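# Sort circuit boards by length into two green bins

## Task

Put every small circuit board into one of the two green bins, with all the long boards together in one bin and all the short boards together in the other, then open the grippers so nothing is still held at the end.

## Robot and tools

Robot: two six-joint arms with parallel grippers, named left_arm and right_arm. These are names only, not sides of any image. left_arm is mounted on the +y side at (+0.041, +0.336, 0) m, turned slightly (quat_wxyz +0.996, 0, 0, +0.089); right_arm is at (-0.026, -0.301, 0) m (quat_wxyz +0.998, 0, 0, -0.065).

Scene frame: origin on the table surface midway between the arms, +z up, +x outward over the table, +y toward left_arm. Every pose printed in a result uses this one frame.

execute_actions(actions, pictures): actions is a list holding at most one item. An empty list [] moves nothing and just reports the state. A motion item is {"rows": [...], "steps": n} where n is 1 to 15 control steps of 1/30 s (default 15). Each row covers one step; if there are fewer rows than steps, the final row repeats. A wait item is {"steps": n} with n up to 300, and it returns once n steps have elapsed since the previous result (time spent composing the reply is included). pictures is a boolean; images are sent unless you set it to false. A rejected call sends nothing to the robot.

Row layout: always 14 numbers, covering both arms even if only one should move. First left_arm: waist, shoulder, elbow, wrist pitch, wrist yaw, wrist roll, gripper opening; then right_arm in the same seven-number order. The six joint values are absolute target angles in radians, in the same terms as the Joint positions line, not offsets. Stated ranges per arm: waist -2.618 to 3.054, shoulder 0.000 to 3.142, elbow 0.000 to 3.142, wrist pitch -1.571 to 1.571, wrist yaw -1.571 to 1.571, wrist roll -2.094 to 2.094. A target more than 0.036 rad outside a range (and farther out than the joint's current angle) gets the call rejected. True ends may differ from the stated ones by up to 0.036 rad; a target beyond the true end is clipped there and a "joint sent to its limit" note appears, possibly referring to an earlier action still running. No such note does not prove there is more room.

Gripper opening: a unitless value from -1 (closed) to +1 (fully open, pad gap 0.094 m). Away from the extremes, the fingers are driven to where grip_measured would show the commanded number. To hold a board, command about 0.03 below its grip_measured reading for a firm hold, or a smaller margin for a softer one. Pads push roughly 50 to 62 N each, less on some grippers and on parts thinner than about 2 mm; the first contact can spike higher. Readings may carry a fixed per-gripper bias of about 1 mm.

Motion limits: each step, a joint's target is kept within a lead of its measured angle: 0.202 rad waist, 0.258 shoulder, 0.238 elbow, 0.573 wrist pitch, 0.522 wrist yaw and roll. If the targets would put a gripper over 70 mm from where it is, all of that arm's targets are pulled back proportionally. So distant goals need several calls. Between calls the arms keep heading for the last row sent, until everything has nearly stopped (slow or blocked counts as stopped) or a step is HELD; then only a new action moves them further. Fingers already in motion finish moving.

Result lines: the state line `left_arm: …` | `right_arm: …` gives each gripper's end_effector_position (m) and end_effector_quat_wxyz. That point lies between the finger pads, about 1 cm behind the tips; the fingers extend along the gripper's +z and close along its y axis. Printed positions can be somewhat wrong, more so at long reach. Joint positions and Joint velocities list each arm's six joints (rad, rad/s) plus the pad gap (m, m/s). grip_measured is the finger opening on the command scale. "joint command not followed" means a clearance check altered or blocked some joint targets; the rest of the row still ran. HELD flags steps where your row was partly or wholly not sent. MOTOR HOT appears from 75 °C; at 90 °C the arm is halted for 10 s, and at 100 °C it goes limp and drops what it holds, both reported as OVER-TEMPERATURE FAULT. Holding loads heats motors, so do not linger while gripping.

zoom_image(camera, region): enlarges part of a camera's most recent image. camera is one of cam_head_left, cam_head_right, cam_left_wrist, cam_right_wrist (each 504x504). region is [x0, y0, x1, y1] in pixels from the top-left corner, no larger than 504 by 504. Calibrations (K, distortion, T_world_to_cam) were supplied; head cameras are fixed above and behind the table, wrist cameras ride on the hands.

read_manual(section): returns only URDF licence text ("licences"); it does not move anything.

finished_scene(scene): closes the current scene, passing its number, and reports whether the task succeeded; it is irreversible. The result then describes the next scene's task.

Cautions: do not let any board or other object leave the table. Avoid dropping, slamming or shoving parts hard, and keep the two arms from colliding or pressing on each other. Brief external tugs on held parts or nudges to loose objects may occur, so check grips and bin contents visually. Release all boards before finishing.

Each tool is called after "Request:" by a JSON object that holds its "fn" and its "kwargs", one argument or row to a line.

## Session

Request:
{"fn": "execute_actions", "kwargs": {
  "actions": []
}}

Scene clock: 0.00 s of 6800.00 s.
left_arm: end_effector_position=(+0.3296, +0.3537, +0.3623) grip_measured=+1.000 end_effector_quat_wxyz=(+0.445, -0.498, +0.640, -0.381) | right_arm: end_effector_position=(+0.3414, -0.0709, +0.3181) grip_measured=+1.000 end_effector_quat_wxyz=(-0.463, +0.714, -0.448, +0.274)
Joint positions: left_arm=[ 0.021  0.817  1.118 -0.629  0.234 -1.29   0.094] | right_arm=[ 0.735  1.346  1.293 -0.384  0.117 -1.49   0.094]
Joint velocities: left_arm=[-0.012 -0.012 -0.012  0.007 -0.037 -0.022  0.   ] | right_arm=[-0.002 -0.012  0.002 -0.051 -0.037 -0.007  0.   ]

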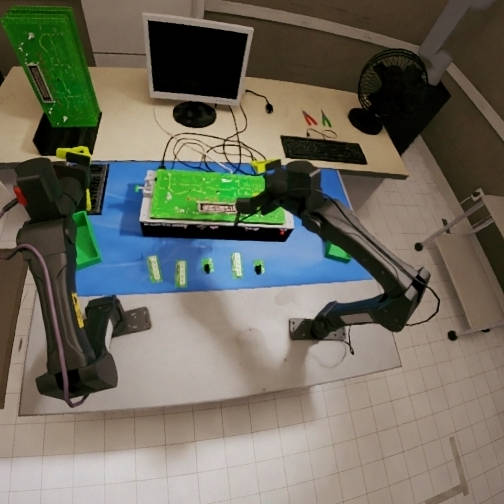

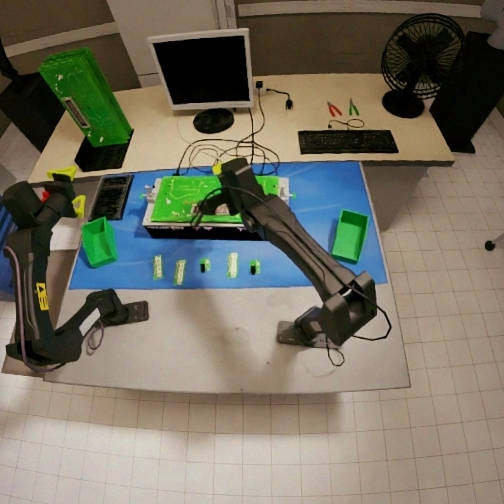

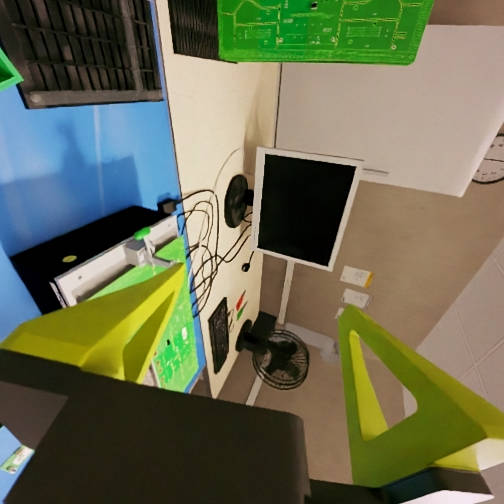

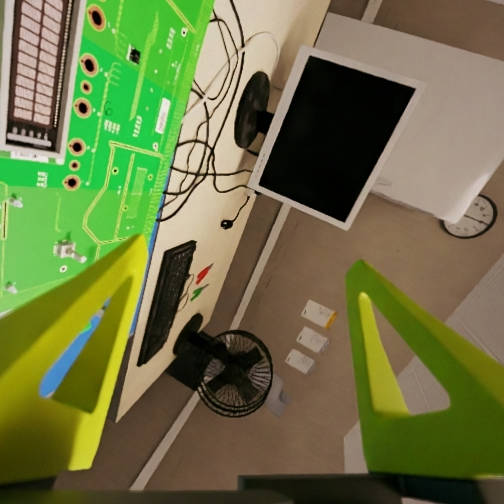

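Request:
{"fn": "zoom_image", "kwargs": {
  "camera": "cam_head_right",
  "region": [70, 200, 380, 300]
}}

Request:
{"fn": "zoom_image", "kwargs": {
  "camera": "cam_head_left",
  "region": [130, 240, 280, 300]
}}

Region (70, 200, 380, 300) of cam_head_right's 504x504 image, scaled by 1.626, with more detail than that image has; it fills the top 163 rows of this view, and the rest is white.

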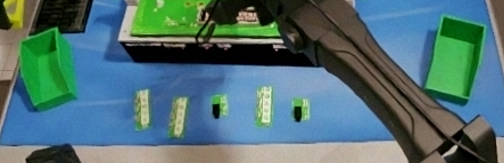

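Region (130, 240, 280, 300) of cam_head_left's 504x504 image, scaled by 3.360, with more detail than that image has; it fills the top 202 rows of this view, and the rest is white.

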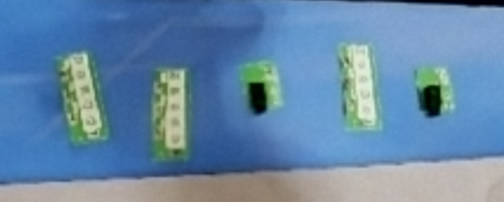

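Request:
{"fn": "execute_actions", "kwargs": {
  "actions": [
    {"rows":[[-0.614,1.283,0.951,-1.239,0,-0.436,0.2,0.806,1.722,1.359,-1.208,0,0.676,0.2]]}
  ],
  "pictures": false
}}

Request:
{"fn": "execute_actions", "kwargs": {
  "actions": [
    {"steps":45}
  ]
}}

Scene clock: 5.87 s of 6800.00 s.
left_arm: end_effector_position=(+0.2563, +0.2437, +0.1026) grip_measured=+0.203 end_effector_quat_wxyz=(+0.051, -0.117, +0.990, -0.055) | right_arm: end_effector_position=(+0.2327, -0.0989, +0.0842) grip_measured=+0.202 end_effector_quat_wxyz=(+0.024, -0.534, +0.845, -0.007)
Joint positions: left_arm=[-0.553  1.296  0.959 -1.093  0.049 -0.613  0.057] | right_arm=[ 0.8    1.756  1.333 -1.101  0.018 -0.459  0.056]
Joint velocities: left_arm=[-1.57   0.369 -0.33  -0.872  0.022  1.121 -0.   ] | right_arm=[ 0.017 -0.129  0.002 -0.667 -0.051  2.747 -0.001]
Steps of this call (steps 1 to 90: nothing new was sent; then 2.37 s passed at rest; steps 91 to 105: all 15 steps of this action). Readings (joint positions):
91: left_arm=[0.010 0.824 1.116 -0.644 0.220 -1.266] | right_arm=[0.738 1.358 1.301 -0.412 0.113 -1.456]
92: left_arm=[-0.013 0.837 1.115 -0.667 0.204 -1.233] | right_arm=[0.743 1.379 1.317 -0.451 0.106 -1.409]
94: left_arm=[-0.063 0.884 1.100 -0.724 0.179 -1.166] | right_arm=[0.758 1.443 1.332 -0.524 0.090 -1.321]
98: left_arm=[-0.180 1.027 1.052 -0.852 0.129 -1.005] | right_arm=[0.778 1.607 1.333 -0.719 0.062 -1.115]
105: the state above

Scene clock: 7.37 s of 6800.00 s.
left_arm: end_effector_position=(+0.2202, +0.2511, +0.0961) grip_measured=+0.203 end_effector_quat_wxyz=(-0.006, -0.002, +1.000, -0.004) | right_arm: end_effector_position=(+0.2141, -0.1104, +0.0868) grip_measured=+0.202 end_effector_quat_wxyz=(-0.011, -0.002, +1.000, -0.012)
Joint positions: left_arm=[-0.617  1.302  0.948 -1.225  0.013 -0.444  0.057] | right_arm=[ 0.8    1.746  1.333 -1.19   0.004  0.666  0.056]
Joint velocities: left_arm=[-0.002  0.002 -0.012  0.022  0.051  0.081 -0.   ] | right_arm=[-0.002 -0.012 -0.002 -0.037 -0.037 -0.066 -0.   ]
Steps of this call (steps 1 to 45: the robot went on to your last target). Readings (joint positions):
1: left_arm=[-0.594 1.303 0.951 -1.122 0.049 -0.577] | right_arm=[0.800 1.752 1.333 -1.121 0.016 -0.361]
2: left_arm=[-0.613 1.303 0.948 -1.148 0.048 -0.550] | right_arm=[0.800 1.749 1.333 -1.136 0.015 -0.263]
4: left_arm=[-0.617 1.302 0.948 -1.180 0.038 -0.511] | right_arm=[0.800 1.746 1.333 -1.158 0.012 -0.068]
8: left_arm=[-0.617 1.302 0.948 -1.209 0.023 -0.471] | right_arm=[0.800 1.746 1.333 -1.179 0.008 0.312]
45: the state above
All arms were judged still, so your last target was given up. Only a new action makes them travel on or press farther. Fingers that are still opening or closing keep moving.
camera_calibration (this result's frames):
cam_left_wrist: T_world_to_cam=[[0.256315, -0.964722, -0.060123, 0.19969], [-0.787335, -0.244459, 0.565988, 0.206451], [-0.560719, -0.0977341, -0.822218, 0.355125], [0, 0, 0, 1]] pos_world=[0.310488, 0.277822, 0.187148]
cam_right_wrist: T_world_to_cam=[[0.180501, -0.982952, 0.0349996, -0.151528], [-0.635115, -0.0893085, 0.767237, 0.0680045], [-0.751032, -0.160716, -0.640408, 0.300912], [0, 0, 0, 1]] pos_world=[0.296536, -0.0945097, 0.145834]

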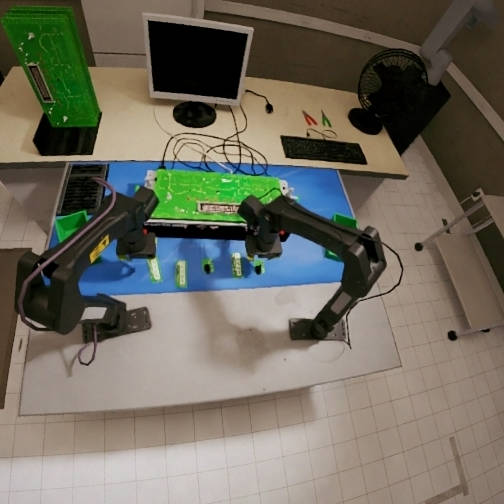

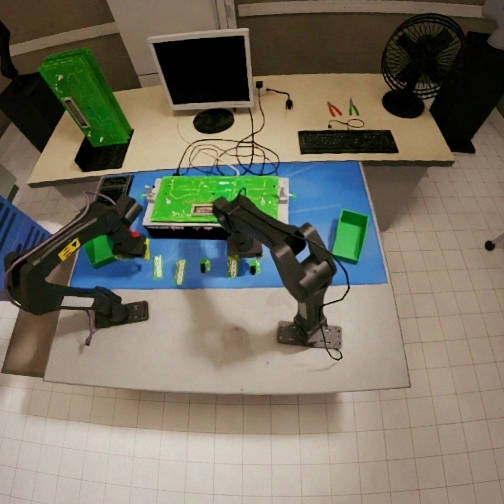

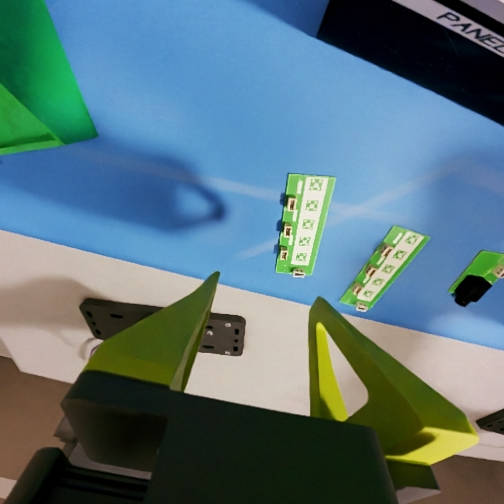

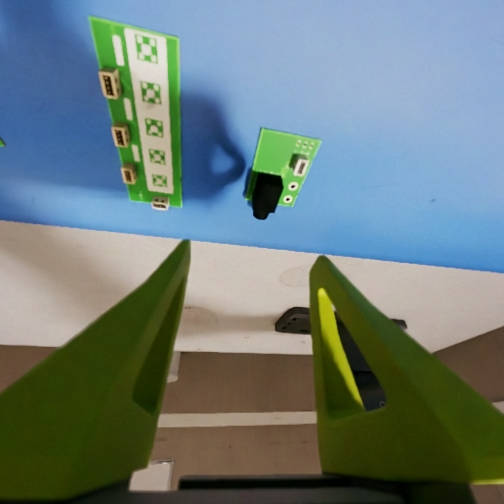

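Request:
{"fn": "execute_actions", "kwargs": {
  "actions": [
    {"rows":[[-0.758,1.406,0.772,-0.915,0,-0.83,0.2,0.739,1.709,1.095,-0.92,0,0.58,0.2]]}
  ],
  "pictures": false
}}

Request:
{"fn": "execute_actions", "kwargs": {
  "actions": [
    {"steps":20}
  ]
}}

Scene clock: 10.47 s of 6800.00 s.
left_arm: end_effector_position=(+0.2136, +0.2228, +0.0314) grip_measured=+0.203 end_effector_quat_wxyz=(-0.011, -0.115, +0.993, +0.001) | right_arm: end_effector_position=(+0.2071, -0.1357, +0.0326) grip_measured=+0.202 end_effector_quat_wxyz=(-0.012, -0.009, +1.000, -0.006)
Joint positions: left_arm=[-0.756  1.417  0.77  -0.942  0.012 -0.808  0.057] | right_arm=[ 0.741  1.724  1.082 -0.956 -0.003  0.592  0.056]
Joint velocities: left_arm=[-0.007  0.002  0.017  0.125 -0.022 -0.051 -0.   ] | right_arm=[-0.022  0.012 -0.017  0.11   0.007 -0.037  0.001]
Steps of this call (steps 1 to 78: nothing new was sent; steps 79 to 93: all 15 steps of this action). Readings (joint positions):
79: left_arm=[-0.636 1.307 0.929 -1.191 0.004 -0.500] | right_arm=[0.795 1.736 1.298 -1.144 0.002 0.654]
80: left_arm=[-0.677 1.319 0.892 -1.127 -0.001 -0.565] | right_arm=[0.783 1.717 1.234 -1.077 -0.001 0.641]
82: left_arm=[-0.741 1.376 0.822 -1.045 0.008 -0.656] | right_arm=[0.755 1.715 1.135 -1.031 -0.001 0.622]
86: left_arm=[-0.756 1.417 0.770 -0.992 0.012 -0.754] | right_arm=[0.741 1.725 1.082 -1.002 -0.003 0.603]
93: the state above

Scene clock: 11.13 s of 6800.00 s.
left_arm: end_effector_position=(+0.2158, +0.2214, +0.0313) grip_measured=+0.203 end_effector_quat_wxyz=(-0.007, -0.122, +0.993, -0.002) | right_arm: end_effector_position=(+0.2104, -0.1334, +0.0325) grip_measured=+0.202 end_effector_quat_wxyz=(-0.005, -0.011, +1.000, -0.002)
Joint positions: left_arm=[-0.756  1.417  0.77  -0.932  0.012 -0.822  0.057] | right_arm=[ 0.741  1.724  1.082 -0.94  -0.003  0.59   0.056]
Joint velocities: left_arm=[-0.012  0.007 -0.007 -0.007 -0.022 -0.022  0.   ] | right_arm=[-0.007  0.002 -0.007  0.007 -0.022  0.007 -0.   ]
Steps of this call (steps 1 to 20: the robot went on to your last target). Readings (joint positions):
1: left_arm=[-0.756 1.417 0.770 -0.940 0.012 -0.811] | right_arm=[0.741 1.724 1.082 -0.954 -0.003 0.591]
2: left_arm=[-0.756 1.417 0.770 -0.938 0.012 -0.813] | right_arm=[0.741 1.724 1.082 -0.951 -0.003 0.591]
4: left_arm=[-0.756 1.417 0.770 -0.935 0.012 -0.816] | right_arm=[0.741 1.724 1.082 -0.948 -0.003 0.590]
8: left_arm=[-0.756 1.417 0.770 -0.933 0.012 -0.819] | right_arm=[0.741 1.724 1.082 -0.944 -0.003 0.590]
20: the state above
camera_calibration (this result's frames):
cam_left_wrist: T_world_to_cam=[[0.477704, -0.876057, -0.0657482, 0.101077], [-0.705407, -0.427104, 0.565671, 0.255195], [-0.523641, -0.223844, -0.822006, 0.3164], [0, 0, 0, 1]] pos_world=[0.297412, 0.268369, 0.122372]
cam_right_wrist: T_world_to_cam=[[0.197251, -0.980192, 0.0177471, -0.174131], [-0.64232, -0.11554, 0.757678, 0.103607], [-0.740619, -0.160852, -0.652388, 0.257836], [0, 0, 0, 1]] pos_world=[0.291855, -0.117238, 0.0927993]

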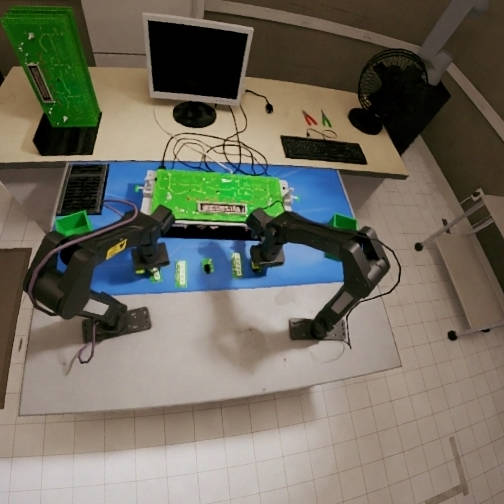

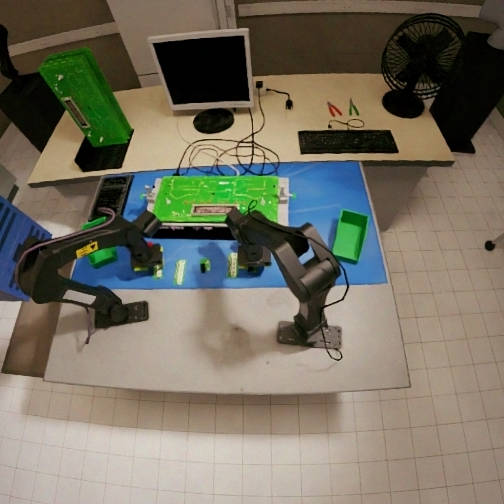

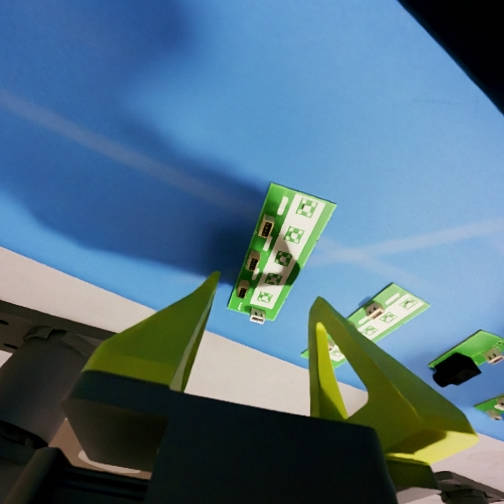

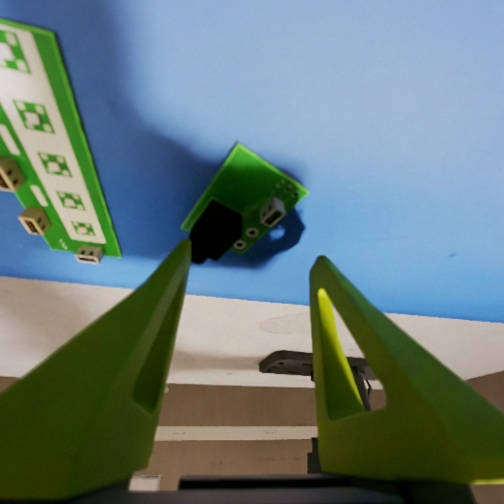

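Request:
{"fn": "execute_actions", "kwargs": {
  "actions": [
    {"rows":[[-0.758,1.45,0.726,-0.817,0,-0.81,0.2,0.752,1.745,1.14,-0.907,0,1.05,0.5]]}
  ],
  "pictures": false
}}

Request:
{"fn": "execute_actions", "kwargs": {
  "actions": [
    {"steps":15}
  ]
}}

Scene clock: 13.67 s of 6800.00 s.
left_arm: end_effector_position=(+0.2254, +0.2152, +0.0203) grip_measured=+0.203 end_effector_quat_wxyz=(+0.010, -0.120, +0.993, -0.016) | right_arm: end_effector_position=(+0.2102, -0.1237, +0.0330) grip_measured=+0.498 end_effector_quat_wxyz=(-0.014, +0.196, +0.981, +0.006)
Joint positions: left_arm=[-0.756  1.441  0.742 -0.836  0.012 -0.818  0.057] | right_arm=[ 0.754  1.743  1.106 -0.945 -0.027  1.018  0.07 ]
Joint velocities: left_arm=[ 0.002 -0.002 -0.007  0.007  0.007  0.022 -0.   ] | right_arm=[-0.007 -0.012 -0.012 -0.037  0.007  0.139  0.001]
Steps of this call (steps 1 to 15: the robot went on to your last target; steps 16 to 61: nothing new was sent; steps 62 to 76: all 15 steps of this action). Readings (joint positions):
62: left_arm=[-0.756 1.418 0.766 -0.921 0.012 -0.822] | right_arm=[0.741 1.726 1.087 -0.940 -0.003 0.655]
63: left_arm=[-0.756 1.422 0.760 -0.901 0.012 -0.821] | right_arm=[0.744 1.732 1.094 -0.944 -0.011 0.729]
65: left_arm=[-0.756 1.434 0.749 -0.875 0.012 -0.820] | right_arm=[0.752 1.740 1.103 -0.945 -0.019 0.839]
69: left_arm=[-0.756 1.441 0.742 -0.852 0.012 -0.819] | right_arm=[0.754 1.743 1.106 -0.945 -0.026 0.953]
76: the state above

Scene clock: 14.17 s of 6800.00 s.
left_arm: end_effector_position=(+0.2260, +0.2148, +0.0203) grip_measured=+0.203 end_effector_quat_wxyz=(+0.011, -0.120, +0.993, -0.017) | right_arm: end_effector_position=(+0.2102, -0.1237, +0.0330) grip_measured=+0.498 end_effector_quat_wxyz=(-0.014, +0.205, +0.979, +0.005)
Joint positions: left_arm=[-0.756  1.441  0.742 -0.833  0.012 -0.818  0.057] | right_arm=[ 0.754  1.743  1.106 -0.945 -0.027  1.036  0.07 ]
Joint velocities: left_arm=[ 0.012 -0.007 -0.017 -0.066  0.007 -0.022 -0.001] | right_arm=[-0.012  0.007  0.007  0.037 -0.066 -0.022  0.001]
Steps of this call (steps 1 to 15: the robot went on to your last target). Readings (joint positions):
1: left_arm=[-0.756 1.441 0.742 -0.835 0.012 -0.818] | right_arm=[0.754 1.743 1.106 -0.945 -0.027 1.021]
2: left_arm=[-0.756 1.441 0.742 -0.835 0.012 -0.818] | right_arm=[0.754 1.743 1.106 -0.945 -0.027 1.024]
4: left_arm=[-0.756 1.441 0.742 -0.834 0.012 -0.818] | right_arm=[0.754 1.743 1.106 -0.945 -0.027 1.028]
8: left_arm=[-0.756 1.441 0.742 -0.834 0.012 -0.818] | right_arm=[0.754 1.743 1.106 -0.945 -0.027 1.033]
15: the state above
camera_calibration (this result's frames):
cam_left_wrist: T_world_to_cam=[[0.476444, -0.878834, -0.0255121, 0.0897124], [-0.728257, -0.410737, 0.548577, 0.267766], [-0.492587, -0.242787, -0.83571, 0.308567], [0, 0, 0, 1]] pos_world=[0.304256, 0.26374, 0.113271]
cam_right_wrist: T_world_to_cam=[[-0.232993, -0.972459, 0.00613081, -0.072828], [-0.621194, 0.153678, 0.768441, 0.132713], [-0.748219, 0.175233, -0.639892, 0.302329], [0, 0, 0, 1]] pos_world=[0.29168, -0.144195, 0.0919222]

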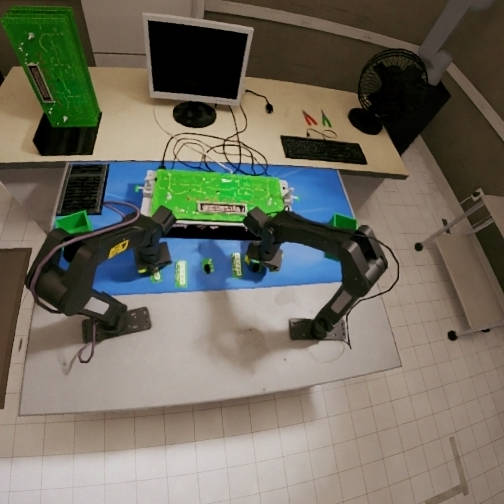

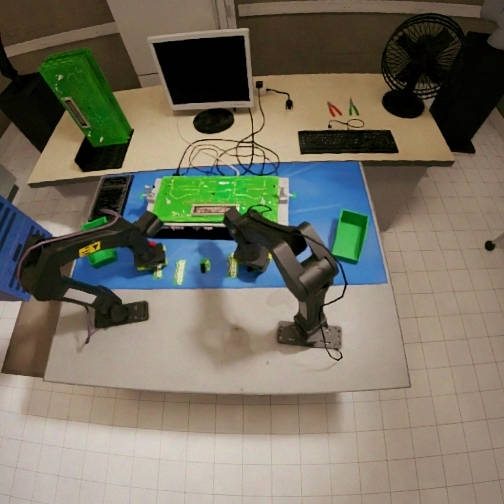

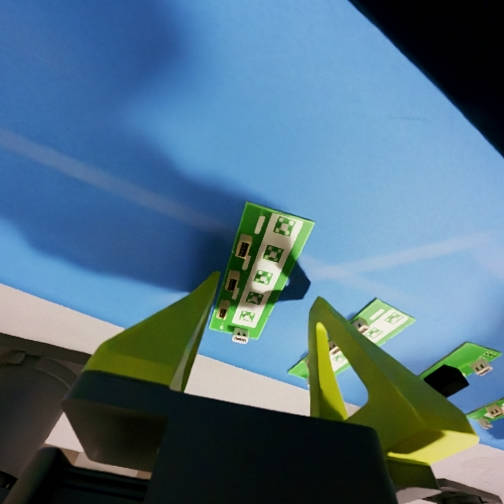

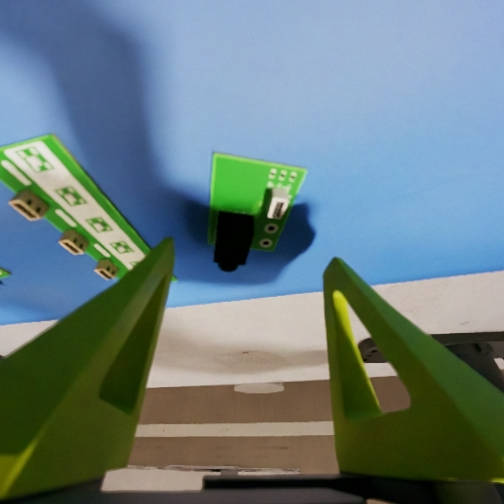

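Request:
{"fn": "execute_actions", "kwargs": {
  "actions": [
    {"rows":[[-0.755,1.472,0.708,-0.825,0,-0.81,0.2,0.752,1.68,1.38,-1.22,0,1.05,0.2],[-0.755,1.472,0.708,-0.825,0,-0.81,0.2,0.752,1.68,1.38,-1.22,0,1.05,0.2],[-0.755,1.472,0.708,-0.825,0,-0.81,0.2,0.752,1.68,1.38,-1.22,0,1.05,0.2],[-0.755,1.472,0.708,-0.825,0,-0.81,0.2,0.752,1.68,1.38,-1.22,0,1.05,0.2],[-0.755,1.472,0.708,-0.825,0,-0.81,0.2,0.752,1.68,1.38,-1.22,0,1.05,0.2],[-0.755,1.472,0.708,-0.825,0,-0.81,0.2,0.752,1.68,1.38,-1.22,0,1.05,0.2],[-0.755,1.472,0.708,-0.825,0,-0.81,0.2,0.752,1.68,1.38,-1.22,0,1.05,0.2],[-0.755,1.472,0.708,-0.825,0,-0.81,0.2,0.752,1.68,1.38,-1.22,0,-2.09,0.2]]}
  ],
  "pictures": false
}}

Request:
{"fn": "execute_actions", "kwargs": {
  "actions": [
    {"steps":40}
  ]
}}

Scene clock: 16.53 s of 6800.00 s.
left_arm: end_effector_position=(+0.2202, +0.2186, +0.0129) grip_measured=+0.203 end_effector_quat_wxyz=(-0.002, -0.120, +0.993, -0.006) | right_arm: end_effector_position=(+0.2294, -0.1119, +0.1155) grip_measured=+0.202 end_effector_quat_wxyz=(+0.028, -0.171, +0.985, +0.020)
Joint positions: left_arm=[-0.756  1.461  0.727 -0.831  0.012 -0.817  0.057] | right_arm=[ 0.758  1.683  1.373 -1.194 -0.011  0.284  0.056]
Joint velocities: left_arm=[ 0.007 -0.007  0.002 -0.066 -0.081 -0.051  0.   ] | right_arm=[ 0.002 -0.007  0.007 -0.095  0.066 -2.821  0.   ]
Steps of this call (steps 1 to 15: the robot went on to your last target; steps 16 to 56: nothing new was sent; steps 57 to 71: all 15 steps of this action). Readings (joint positions):
57: left_arm=[-0.756 1.443 0.741 -0.833 0.012 -0.818] | right_arm=[0.754 1.744 1.134 -0.986 -0.026 1.037]
58: left_arm=[-0.756 1.447 0.739 -0.832 0.012 -0.818] | right_arm=[0.754 1.747 1.184 -1.051 -0.028 1.039]
60: left_arm=[-0.756 1.456 0.731 -0.832 0.012 -0.818] | right_arm=[0.758 1.733 1.280 -1.154 -0.044 1.042]
64: left_arm=[-0.756 1.461 0.727 -0.831 0.012 -0.817] | right_arm=[0.758 1.686 1.370 -1.164 -0.023 0.968]
71: the state above

Scene clock: 17.87 s of 6800.00 s.
left_arm: end_effector_position=(+0.2202, +0.2186, +0.0129) grip_measured=+0.203 end_effector_quat_wxyz=(-0.002, -0.120, +0.993, -0.006) | right_arm: end_effector_position=(+0.2287, -0.1142, +0.1154) grip_measured=+0.202 end_effector_quat_wxyz=(-0.023, +0.974, -0.223, +0.019)
Joint positions: left_arm=[-0.756  1.461  0.727 -0.831  0.012 -0.817  0.057] | right_arm=[ 0.758  1.683  1.373 -1.202 -0.003 -2.064  0.056]
Joint velocities: left_arm=[-0.002  0.007 -0.007 -0.007  0.022  0.037 -0.   ] | right_arm=[-0.002 -0.017 -0.012 -0.007 -0.007 -0.051 -0.001]
joint sent to its limit (right arm) — the command would take joint 6 (wrist roll) past its lower limit, so that joint was sent only as far as its limit.
Steps of this call (steps 1 to 40: the robot went on to your last target). Readings (joint positions):
1: left_arm=[-0.756 1.461 0.727 -0.831 0.012 -0.817] | right_arm=[0.758 1.683 1.373 -1.196 -0.010 0.186]
2: left_arm=[-0.756 1.461 0.727 -0.831 0.012 -0.817] | right_arm=[0.758 1.683 1.373 -1.198 -0.009 0.088]
4: left_arm=[-0.756 1.461 0.727 -0.831 0.012 -0.817] | right_arm=[0.758 1.683 1.373 -1.200 -0.008 -0.107]
8: left_arm=[-0.756 1.461 0.727 -0.831 0.012 -0.817] | right_arm=[0.758 1.683 1.373 -1.201 -0.006 -0.497]
40: the state above
camera_calibration (this result's frames):
cam_left_wrist: T_world_to_cam=[[0.474695, -0.878493, -0.0539828, 0.0962855], [-0.713509, -0.420006, 0.560803, 0.267778], [-0.515335, -0.227693, -0.826188, 0.30202], [0, 0, 0, 1]] pos_world=[0.300997, 0.265822, 0.104553]
cam_right_wrist: T_world_to_cam=[[0.267856, 0.961303, 0.0644225, 0.0397504], [0.597609, -0.218221, 0.77152, -0.242099], [0.755722, -0.168156, -0.632935, -0.0167351], [0, 0, 0, 1]] pos_world=[0.14668, -0.0938573, 0.173631]

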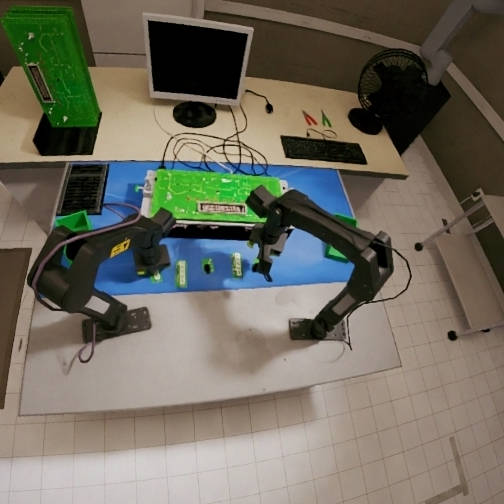

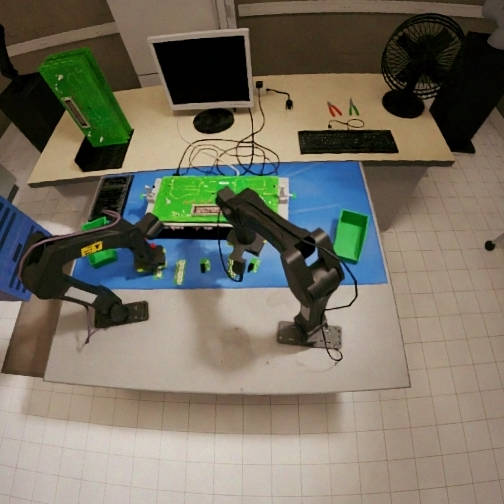

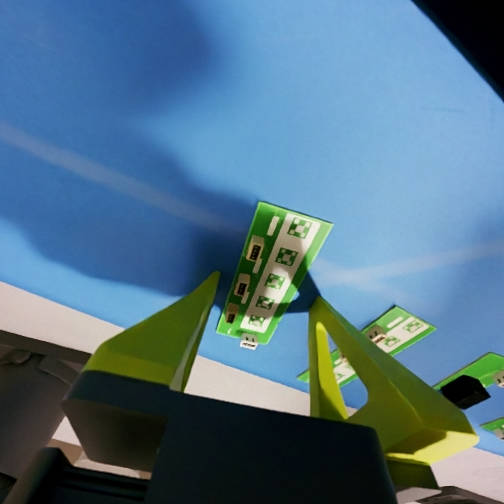

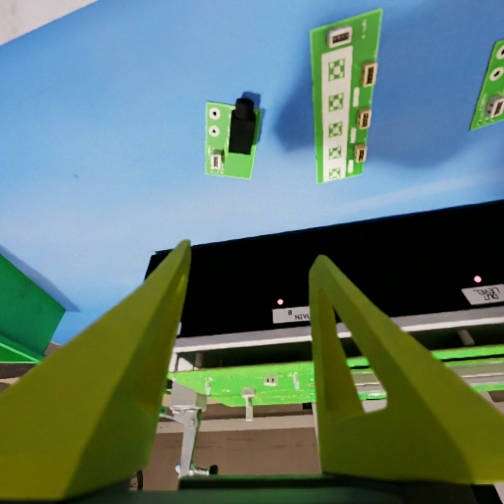

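Request:
{"fn": "execute_actions", "kwargs": {
  "actions": [
    {"rows":[[-0.75,1.49,0.688,-0.778,0,-0.81,0.2,0.745,1.755,1.125,-0.907,0,-2.07,0.2]]}
  ],
  "pictures": false
}}

Request:
{"fn": "execute_actions", "kwargs": {
  "actions": [
    {"steps":15}
  ]
}}

Scene clock: 19.23 s of 6800.00 s.
left_arm: end_effector_position=(+0.2201, +0.2186, +0.0124) grip_measured=+0.202 end_effector_quat_wxyz=(-0.002, -0.119, +0.993, -0.006) | right_arm: end_effector_position=(+0.2129, -0.1273, +0.0230) grip_measured=+0.202 end_effector_quat_wxyz=(+0.011, +0.975, -0.223, -0.011)
Joint positions: left_arm=[-0.756  1.462  0.725 -0.828  0.012 -0.816  0.056] | right_arm=[ 0.754  1.778  1.105 -0.93  -0.002 -2.068  0.056]
Joint velocities: left_arm=[-0.002 -0.012 -0.012 -0.051  0.007 -0.051  0.   ] | right_arm=[0.007 0.012 0.002 0.11  0.022 0.037 0.001]
joint sent to its limit (right arm) — the command would take joint 6 (wrist roll) past its lower limit, so that joint was sent only as far as its limit.
Steps of this call (steps 1 to 26: the robot went on to your last target; steps 27 to 41: all 15 steps of this action). Readings (joint positions):
27: left_arm=[-0.756 1.462 0.725 -0.829 0.012 -0.817] | right_arm=[0.758 1.682 1.344 -1.163 -0.003 -2.068]
28: left_arm=[-0.756 1.462 0.725 -0.828 0.012 -0.817] | right_arm=[0.758 1.681 1.291 -1.100 -0.003 -2.068]
30: left_arm=[-0.756 1.462 0.725 -0.828 0.012 -0.816] | right_arm=[0.756 1.718 1.187 -1.026 -0.002 -2.068]
34: left_arm=[-0.756 1.462 0.725 -0.828 0.012 -0.816] | right_arm=[0.754 1.786 1.106 -0.980 -0.002 -2.068]
41: the state above

Scene clock: 19.73 s of 6800.00 s.
left_arm: end_effector_position=(+0.2201, +0.2186, +0.0124) grip_measured=+0.202 end_effector_quat_wxyz=(-0.002, -0.119, +0.993, -0.006) | right_arm: end_effector_position=(+0.2150, -0.1257, +0.0229) grip_measured=+0.202 end_effector_quat_wxyz=(+0.007, +0.975, -0.223, -0.008)
Joint positions: left_arm=[-0.756  1.462  0.725 -0.828  0.012 -0.816  0.056] | right_arm=[ 0.754  1.778  1.105 -0.919 -0.002 -2.068  0.056]
Joint velocities: left_arm=[-0.002 -0.002  0.007 -0.037  0.081 -0.037  0.   ] | right_arm=[ 0.017  0.012 -0.002  0.066 -0.022  0.066  0.   ]
Steps of this call (steps 1 to 15: the robot went on to your last target). Readings (joint positions):
1: left_arm=[-0.756 1.462 0.725 -0.828 0.012 -0.816] | right_arm=[0.754 1.778 1.105 -0.927 -0.002 -2.068]
2: left_arm=[-0.756 1.462 0.725 -0.828 0.012 -0.816] | right_arm=[0.754 1.778 1.105 -0.925 -0.002 -2.068]
4: left_arm=[-0.756 1.462 0.725 -0.828 0.012 -0.816] | right_arm=[0.754 1.778 1.105 -0.923 -0.002 -2.068]
8: left_arm=[-0.756 1.462 0.725 -0.828 0.012 -0.816] | right_arm=[0.754 1.778 1.105 -0.920 -0.002 -2.068]
15: the state above
camera_calibration (this result's frames):
cam_left_wrist: T_world_to_cam=[[0.47302, -0.879397, -0.053968, 0.0968906], [-0.714323, -0.418643, 0.560786, 0.267904], [-0.515747, -0.226712, -0.8262, 0.301473], [0, 0, 0, 1]] pos_world=[0.301023, 0.265709, 0.104069]
cam_right_wrist: T_world_to_cam=[[0.269243, 0.963072, 0.000752074, 0.0618745], [0.646575, -0.18134, 0.740984, -0.170279], [0.713757, -0.199019, -0.671522, -0.0608751], [0, 0, 0, 1]] pos_world=[0.136889, -0.102583, 0.0852483]

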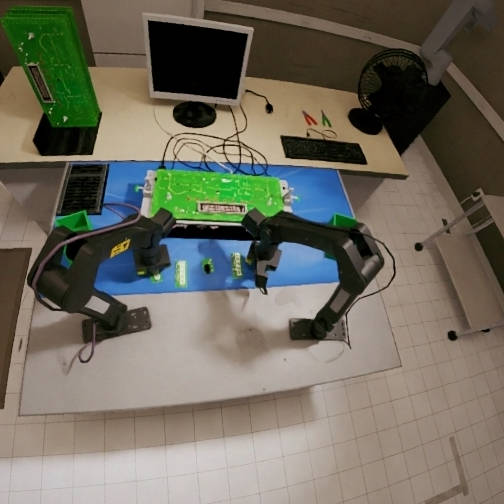

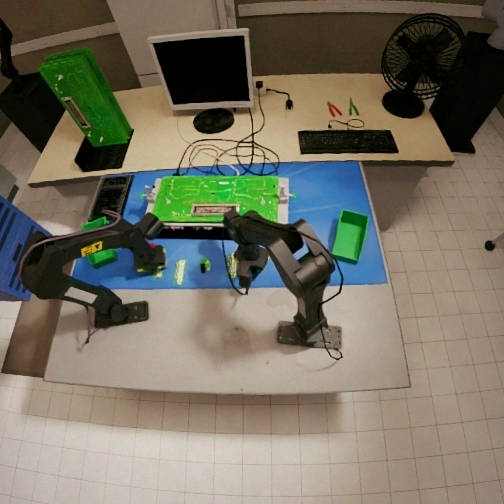

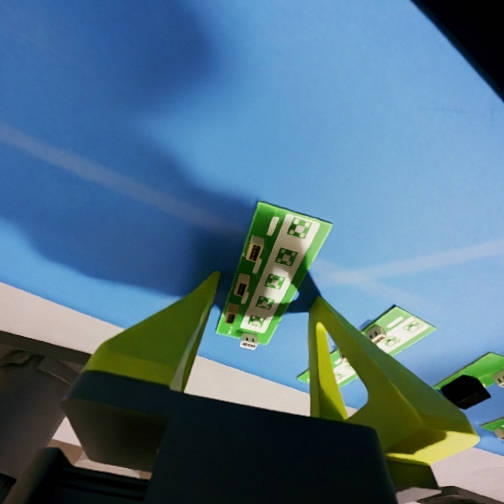

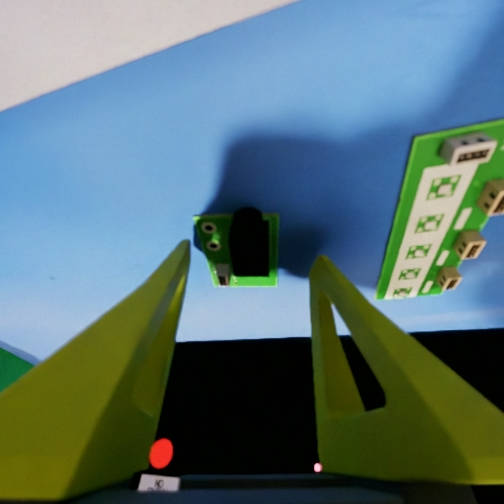

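Request:
{"fn": "execute_actions", "kwargs": {
  "actions": [
    {"rows":[[-0.755,1.468,0.715,-0.825,0,-0.81,0.2,0.722,1.775,1.10,-0.88,0,-2.07,0.3],[-0.755,1.468,0.715,-0.825,0,-0.81,0.2,0.722,1.775,1.10,-0.88,0,-2.07,0.3],[-0.755,1.468,0.715,-0.825,0,-0.81,0.0,0.722,1.775,1.10,-0.88,0,-2.07,0.3],[-0.755,1.468,0.715,-0.825,0,-0.81,-0.2,0.722,1.775,1.10,-0.88,0,-2.07,0.3],[-0.755,1.468,0.715,-0.825,0,-0.81,-0.3,0.722,1.775,1.10,-0.88,0,-2.07,0.3],[-0.755,1.468,0.715,-0.825,0,-0.81,-0.4,0.722,1.775,1.10,-0.88,0,-2.07,0.3],[-0.755,1.468,0.715,-0.825,0,-0.81,-0.5,0.722,1.775,1.055,-0.835,0,-2.07,0.3]]}
  ],
  "pictures": false
}}

Request:
{"fn": "execute_actions", "kwargs": {
  "actions": [
    {"steps":15}
  ]
}}

Scene clock: 21.93 s of 6800.00 s.
left_arm: end_effector_position=(+0.2204, +0.2177, +0.0125) grip_measured=-0.355 end_effector_quat_wxyz=(-0.002, -0.119, +0.993, -0.009) | right_arm: end_effector_position=(+0.2238, -0.1294, +0.0173) grip_measured=+0.298 end_effector_quat_wxyz=(-0.005, +0.972, -0.236, +0.004)
Joint positions: left_arm=[-0.756  1.462  0.725 -0.825  0.015 -0.815  0.03 ] | right_arm=[ 0.728  1.775  1.077 -0.86  -0.    -2.068  0.061]
Joint velocities: left_arm=[0.002 0.002 0.007 0.095 0.037 0.007 0.   ] | right_arm=[ 0.002 -0.017  0.002  0.095  0.037 -0.022  0.001]
Steps of this call (steps 1 to 15: the robot went on to your last target; steps 16 to 51: nothing new was sent; steps 52 to 66: all 15 steps of this action). Readings (joint positions):
52: left_arm=[-0.756 1.462 0.725 -0.829 0.012 -0.816] | right_arm=[0.752 1.778 1.105 -0.917 -0.002 -2.068]
53: left_arm=[-0.756 1.462 0.725 -0.829 0.012 -0.816] | right_arm=[0.747 1.778 1.105 -0.913 -0.002 -2.068]
55: left_arm=[-0.756 1.462 0.725 -0.825 0.015 -0.815] | right_arm=[0.735 1.778 1.105 -0.904 -0.002 -2.068]
59: left_arm=[-0.756 1.462 0.725 -0.825 0.015 -0.815] | right_arm=[0.729 1.778 1.090 -0.876 -0.001 -2.068]
66: the state above

Scene clock: 22.43 s of 6800.00 s.
left_arm: end_effector_position=(+0.2204, +0.2177, +0.0125) grip_measured=-0.355 end_effector_quat_wxyz=(-0.002, -0.119, +0.993, -0.009) | right_arm: end_effector_position=(+0.2238, -0.1294, +0.0173) grip_measured=+0.298 end_effector_quat_wxyz=(-0.005, +0.972, -0.236, +0.004)
Joint positions: left_arm=[-0.756  1.462  0.725 -0.825  0.015 -0.815  0.03 ] | right_arm=[ 0.728  1.775  1.077 -0.86  -0.    -2.068  0.061]
Joint velocities: left_arm=[-0.007 -0.002  0.012  0.037  0.007  0.095 -0.001] | right_arm=[-0.002 -0.007 -0.002 -0.066  0.007  0.007 -0.   ]
Steps of this call (steps 1 to 15: the robot went on to your last target). Readings (joint positions):
1: left_arm=[-0.756 1.462 0.725 -0.825 0.015 -0.815] | right_arm=[0.728 1.775 1.077 -0.860 -0.000 -2.068]
2: left_arm=[-0.756 1.462 0.725 -0.825 0.015 -0.815] | right_arm=[0.728 1.775 1.077 -0.860 -0.000 -2.068]
4: left_arm=[-0.756 1.462 0.725 -0.825 0.015 -0.815] | right_arm=[0.728 1.775 1.077 -0.860 -0.000 -2.068]
8: left_arm=[-0.756 1.462 0.725 -0.825 0.015 -0.815] | right_arm=[0.728 1.775 1.077 -0.860 -0.000 -2.068]
15: the state above
All arms were judged still, so your last target was given up. Only a new action makes them travel on or press farther. Fingers that are still opening or closing keep moving.
camera_calibration (this result's frames):
cam_left_wrist: T_world_to_cam=[[0.472698, -0.879825, -0.0496458, 0.0960437], [-0.71488, -0.415802, 0.562188, 0.267212], [-0.51527, -0.230254, -0.825518, 0.302087], [0, 0, 0, 1]] pos_world=[0.301281, 0.265165, 0.103923]
cam_right_wrist: T_world_to_cam=[[0.294092, 0.9554, 0.0268503, 0.0560504], [0.619857, -0.212038, 0.755524, -0.170668], [0.727521, -0.20555, -0.65457, -0.0758084], [0, 0, 0, 1]] pos_world=[0.144458, -0.105321, 0.077817]

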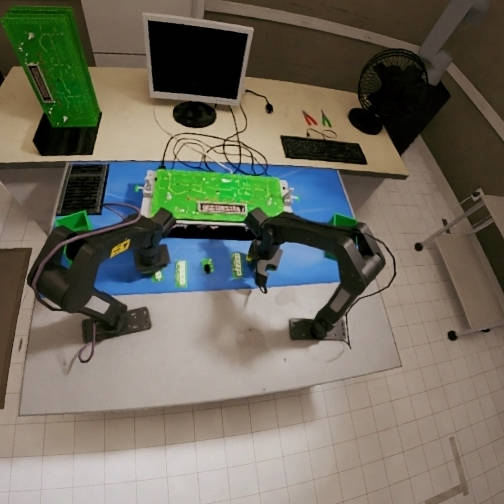

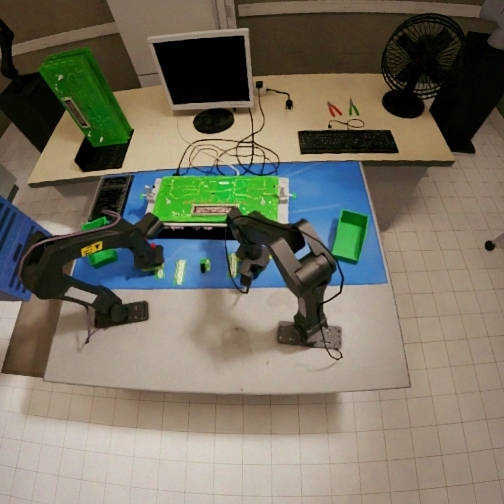

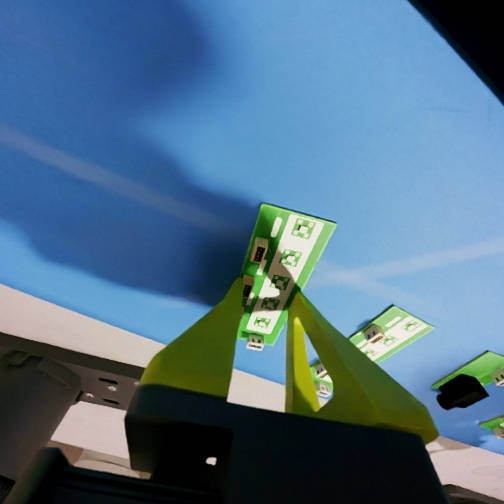

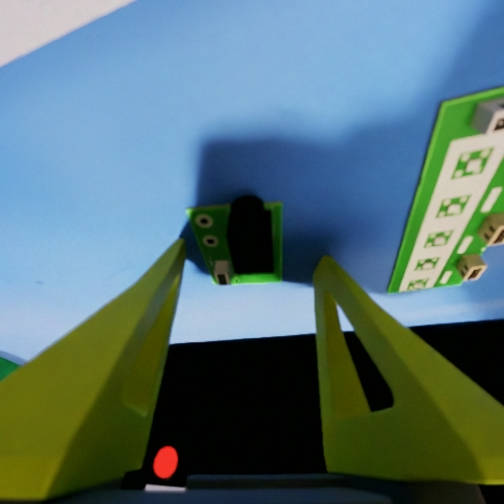

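Right seems on the table. Close right, lift left.

Request:
{"fn": "execute_actions", "kwargs": {
  "actions": [
    {"rows":[[-0.755,1.44,0.76,-0.89,0,-0.81,-0.42,0.722,1.775,1.07,-0.855,0,-2.07,0.1],[-0.755,1.42,0.80,-0.95,0,-0.81,-0.42,0.722,1.775,1.07,-0.855,0,-2.07,-0.1],[-0.755,1.40,0.85,-1.02,0,-0.81,-0.42,0.722,1.775,1.07,-0.855,0,-2.07,-0.2],[-0.755,1.38,0.90,-1.09,0,-0.81,-0.42,0.722,1.775,1.07,-0.855,0,-2.07,-0.3],[-0.755,1.36,0.95,-1.16,0,-0.81,-0.42,0.722,1.775,1.07,-0.855,0,-2.07,-0.4],[-0.755,1.34,1.0,-1.23,0,-0.81,-0.42,0.722,1.775,1.07,-0.855,0,-2.07,-0.5],[-0.755,1.32,1.06,-1.31,0,-0.81,-0.42,0.722,1.775,1.07,-0.855,0,-2.07,-0.5],[-0.755,1.31,1.14,-1.40,0,-0.81,-0.42,0.722,1.775,1.07,-0.855,0,-2.07,-0.5]]}
  ]
}}

Scene clock: 24.10 s of 6800.00 s.
left_arm: end_effector_position=(+0.2293, +0.2126, +0.1454) grip_measured=-0.355 end_effector_quat_wxyz=(+0.032, -0.118, +0.992, -0.035) | right_arm: end_effector_position=(+0.2264, -0.1272, +0.0189) grip_measured=-0.498 end_effector_quat_wxyz=(-0.012, +0.972, -0.236, +0.009)
Joint positions: left_arm=[-0.756  1.305  1.142 -1.313  0.012 -0.815  0.03 ] | right_arm=[ 0.728  1.77   1.078 -0.849 -0.002 -2.068  0.024]
Joint velocities: left_arm=[-0.007  0.056  0.007 -0.652 -0.037 -0.081 -0.   ] | right_arm=[ 0.017 -0.007  0.002 -0.051  0.007 -0.007  0.001]
Steps of this call (steps 1 to 35: nothing new was sent; steps 36 to 50: all 15 steps of this action). Readings (joint positions):
36: left_arm=[-0.756 1.461 0.727 -0.829 0.015 -0.815] | right_arm=[0.728 1.775 1.077 -0.857 -0.002 -2.068]
37: left_arm=[-0.756 1.460 0.735 -0.846 0.015 -0.815] | right_arm=[0.728 1.775 1.077 -0.851 -0.003 -2.068]
39: left_arm=[-0.756 1.447 0.780 -0.922 0.015 -0.815] | right_arm=[0.728 1.775 1.077 -0.851 -0.003 -2.068]
43: left_arm=[-0.756 1.375 0.984 -1.123 0.015 -0.815] | right_arm=[0.728 1.764 1.081 -0.849 -0.003 -2.068]
50: the state above
camera_calibration (this result's frames):
cam_left_wrist: T_world_to_cam=[[0.473782, -0.880319, 0.0238588, 0.0831282], [-0.754713, -0.391922, 0.526123, 0.20597], [-0.453805, -0.267274, -0.850074, 0.412572], [0, 0, 0, 1]] pos_world=[0.303291, 0.264173, 0.240368]
cam_right_wrist: T_world_to_cam=[[0.293643, 0.955055, 0.0405465, 0.0529134], [0.610639, -0.220045, 0.760723, -0.172093], [0.735455, -0.198622, -0.647809, -0.0772603], [0, 0, 0, 1]] pos_world=[0.146371, -0.103749, 0.07872]

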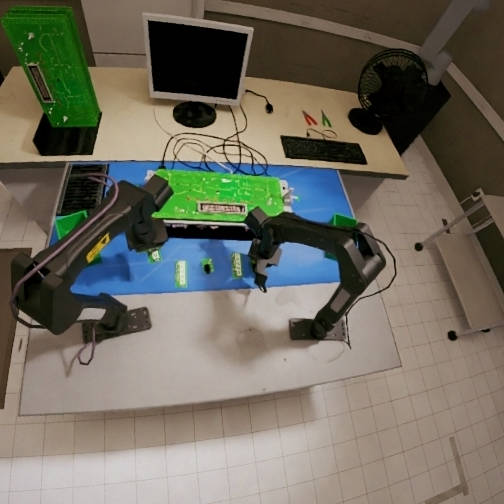

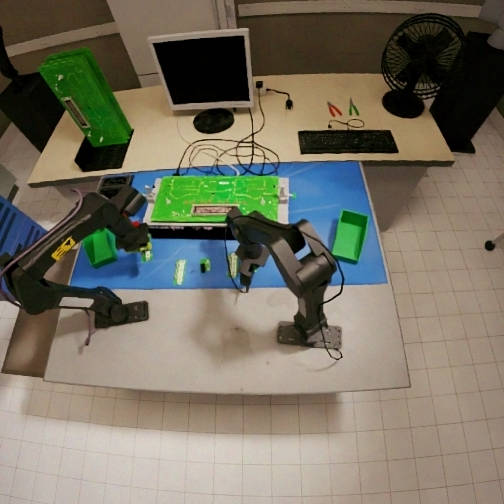

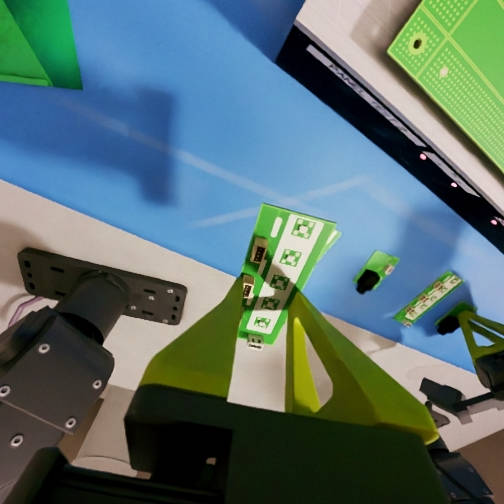

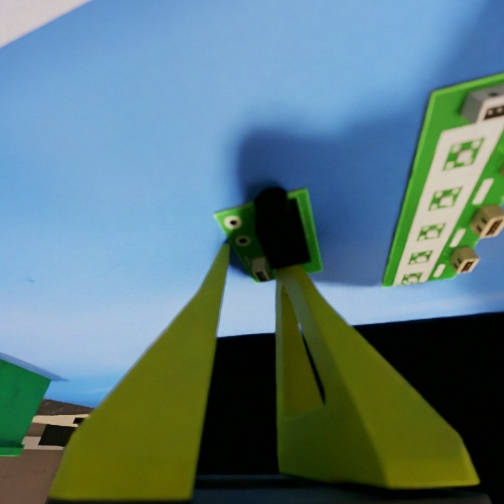

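Request:
{"fn": "execute_actions", "kwargs": {
  "actions": [
    {"rows":[[-0.6,1.35,1.2,-1.4,0,-0.7,-0.42,0.728,1.76,1.13,-0.93,0,-2.07,-0.3],[-0.45,1.4,1.25,-1.4,0,-0.55,-0.42,0.728,1.75,1.16,-0.97,0,-2.07,-0.2],[-0.3,1.46,1.3,-1.4,0,-0.4,-0.42,0.728,1.74,1.18,-1.0,0,-2.07,-0.2],[-0.15,1.52,1.36,-1.4,0,-0.25,-0.42,0.728,1.74,1.18,-1.0,0,-2.07,-0.2],[0,1.58,1.42,-1.4,0,-0.1,-0.42,0.728,1.74,1.18,-1.0,0,-2.07,-0.2],[0.15,1.65,1.49,-1.4,0,0.05,-0.42,0.728,1.74,1.18,-1.0,0,-2.07,-0.2],[0.25,1.71,1.54,-1.39,0,0.15,-0.42,0.728,1.74,1.18,-1.0,0,-2.07,-0.2],[0.35,1.76,1.59,-1.38,0,0.23,-0.42,0.728,1.74,1.18,-1.0,0,-2.07,-0.2]]}
  ],
  "pictures": false
}}

Request:
{"fn": "execute_actions", "kwargs": {
  "actions": [
    {"steps":25}
  ]
}}

Scene clock: 26.77 s of 6800.00 s.
left_arm: end_effector_position=(+0.3467, +0.4541, +0.1316) grip_measured=-0.355 end_effector_quat_wxyz=(+0.000, -0.125, +0.992, -0.007) | right_arm: end_effector_position=(+0.2264, -0.1273, +0.0412) grip_measured=-0.202 end_effector_quat_wxyz=(-0.002, +0.972, -0.236, +0.000)
Joint positions: left_arm=[ 0.194  1.785  1.559 -1.347  0.014  0.122  0.03 ] | right_arm=[ 0.728  1.759  1.161 -0.97  -0.002 -2.068  0.037]
Joint velocities: left_arm=[ 2.054  0.007 -0.012  0.022 -0.022  0.696  0.   ] | right_arm=[ 0.002 -0.012 -0.002 -0.139 -0.051 -0.022  0.   ]
Steps of this call (steps 1 to 30: the robot went on to your last target; steps 31 to 65: nothing new was sent; steps 66 to 80: all 15 steps of this action). Readings (joint positions):
66: left_arm=[-0.736 1.309 1.146 -1.386 0.022 -0.798] | right_arm=[0.728 1.770 1.083 -0.857 -0.002 -2.068]
67: left_arm=[-0.682 1.325 1.164 -1.397 0.028 -0.758] | right_arm=[0.728 1.770 1.093 -0.876 -0.002 -2.068]
69: left_arm=[-0.539 1.402 1.243 -1.413 0.026 -0.617] | right_arm=[0.728 1.770 1.128 -0.918 -0.002 -2.068]
73: left_arm=[-0.282 1.636 1.468 -1.400 0.021 -0.259] | right_arm=[0.728 1.759 1.161 -0.943 -0.002 -2.068]
80: the state above

Scene clock: 27.60 s of 6800.00 s.
left_arm: end_effector_position=(+0.3190, +0.5013, +0.1326) grip_measured=-0.355 end_effector_quat_wxyz=(-0.010, -0.153, +0.988, -0.002) | right_arm: end_effector_position=(+0.2253, -0.1280, +0.0412) grip_measured=-0.202 end_effector_quat_wxyz=(+0.000, +0.972, -0.236, -0.001)
Joint positions: left_arm=[ 0.351  1.785  1.562 -1.368 -0.004  0.222  0.03 ] | right_arm=[ 0.728  1.759  1.161 -0.975 -0.002 -2.068  0.037]
Joint velocities: left_arm=[-0.012  0.002  0.002 -0.037  0.022  0.037  0.   ] | right_arm=[-0.007  0.002 -0.002 -0.037  0.007 -0.051  0.001]
Steps of this call (steps 1 to 25: the robot went on to your last target). Readings (joint positions):
1: left_arm=[0.263 1.785 1.560 -1.348 0.010 0.142] | right_arm=[0.728 1.759 1.161 -0.971 -0.002 -2.068]
2: left_arm=[0.321 1.785 1.562 -1.348 0.002 0.156] | right_arm=[0.728 1.759 1.161 -0.972 -0.002 -2.068]
4: left_arm=[0.383 1.785 1.562 -1.352 -0.013 0.177] | right_arm=[0.728 1.759 1.161 -0.973 -0.002 -2.068]
8: left_arm=[0.367 1.785 1.562 -1.363 -0.012 0.203] | right_arm=[0.728 1.759 1.161 -0.975 -0.002 -2.068]
25: the state above
camera_calibration (this result's frames):
cam_left_wrist: T_world_to_cam=[[0.531582, -0.844124, -0.0698269, 0.270939], [-0.672787, -0.470887, 0.570634, 0.40112], [-0.514566, -0.25636, -0.818231, 0.529192], [0, 0, 0, 1]] pos_world=[0.398146, 0.553251, 0.223027]
cam_right_wrist: T_world_to_cam=[[0.294372, 0.955559, 0.0158857, 0.0540488], [0.629991, -0.206522, 0.748639, -0.190711], [0.718649, -0.21037, -0.662788, -0.0592535], [0, 0, 0, 1]] pos_world=[0.146818, -0.103498, 0.102643]

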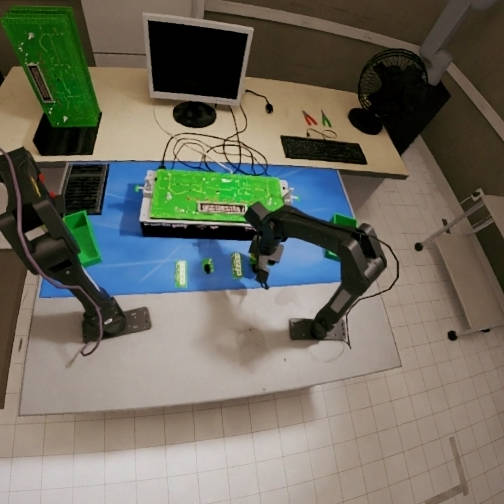

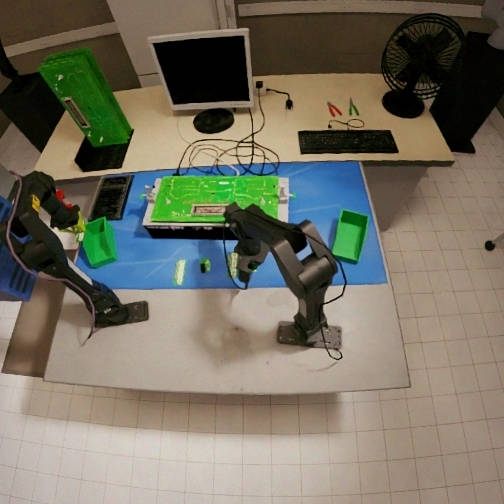

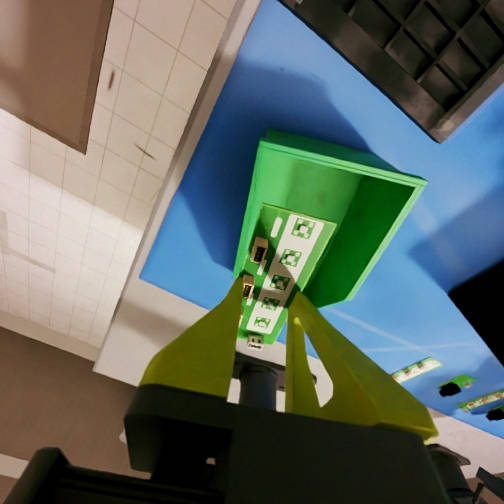

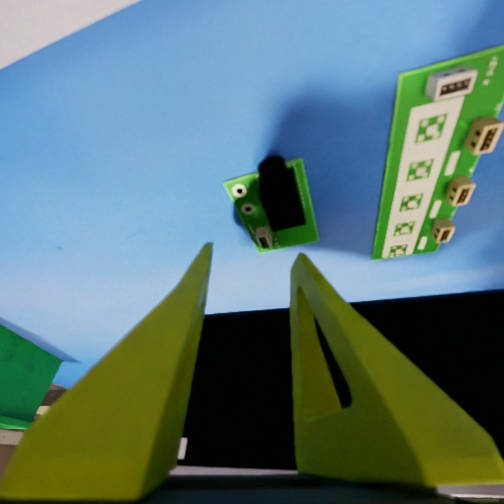

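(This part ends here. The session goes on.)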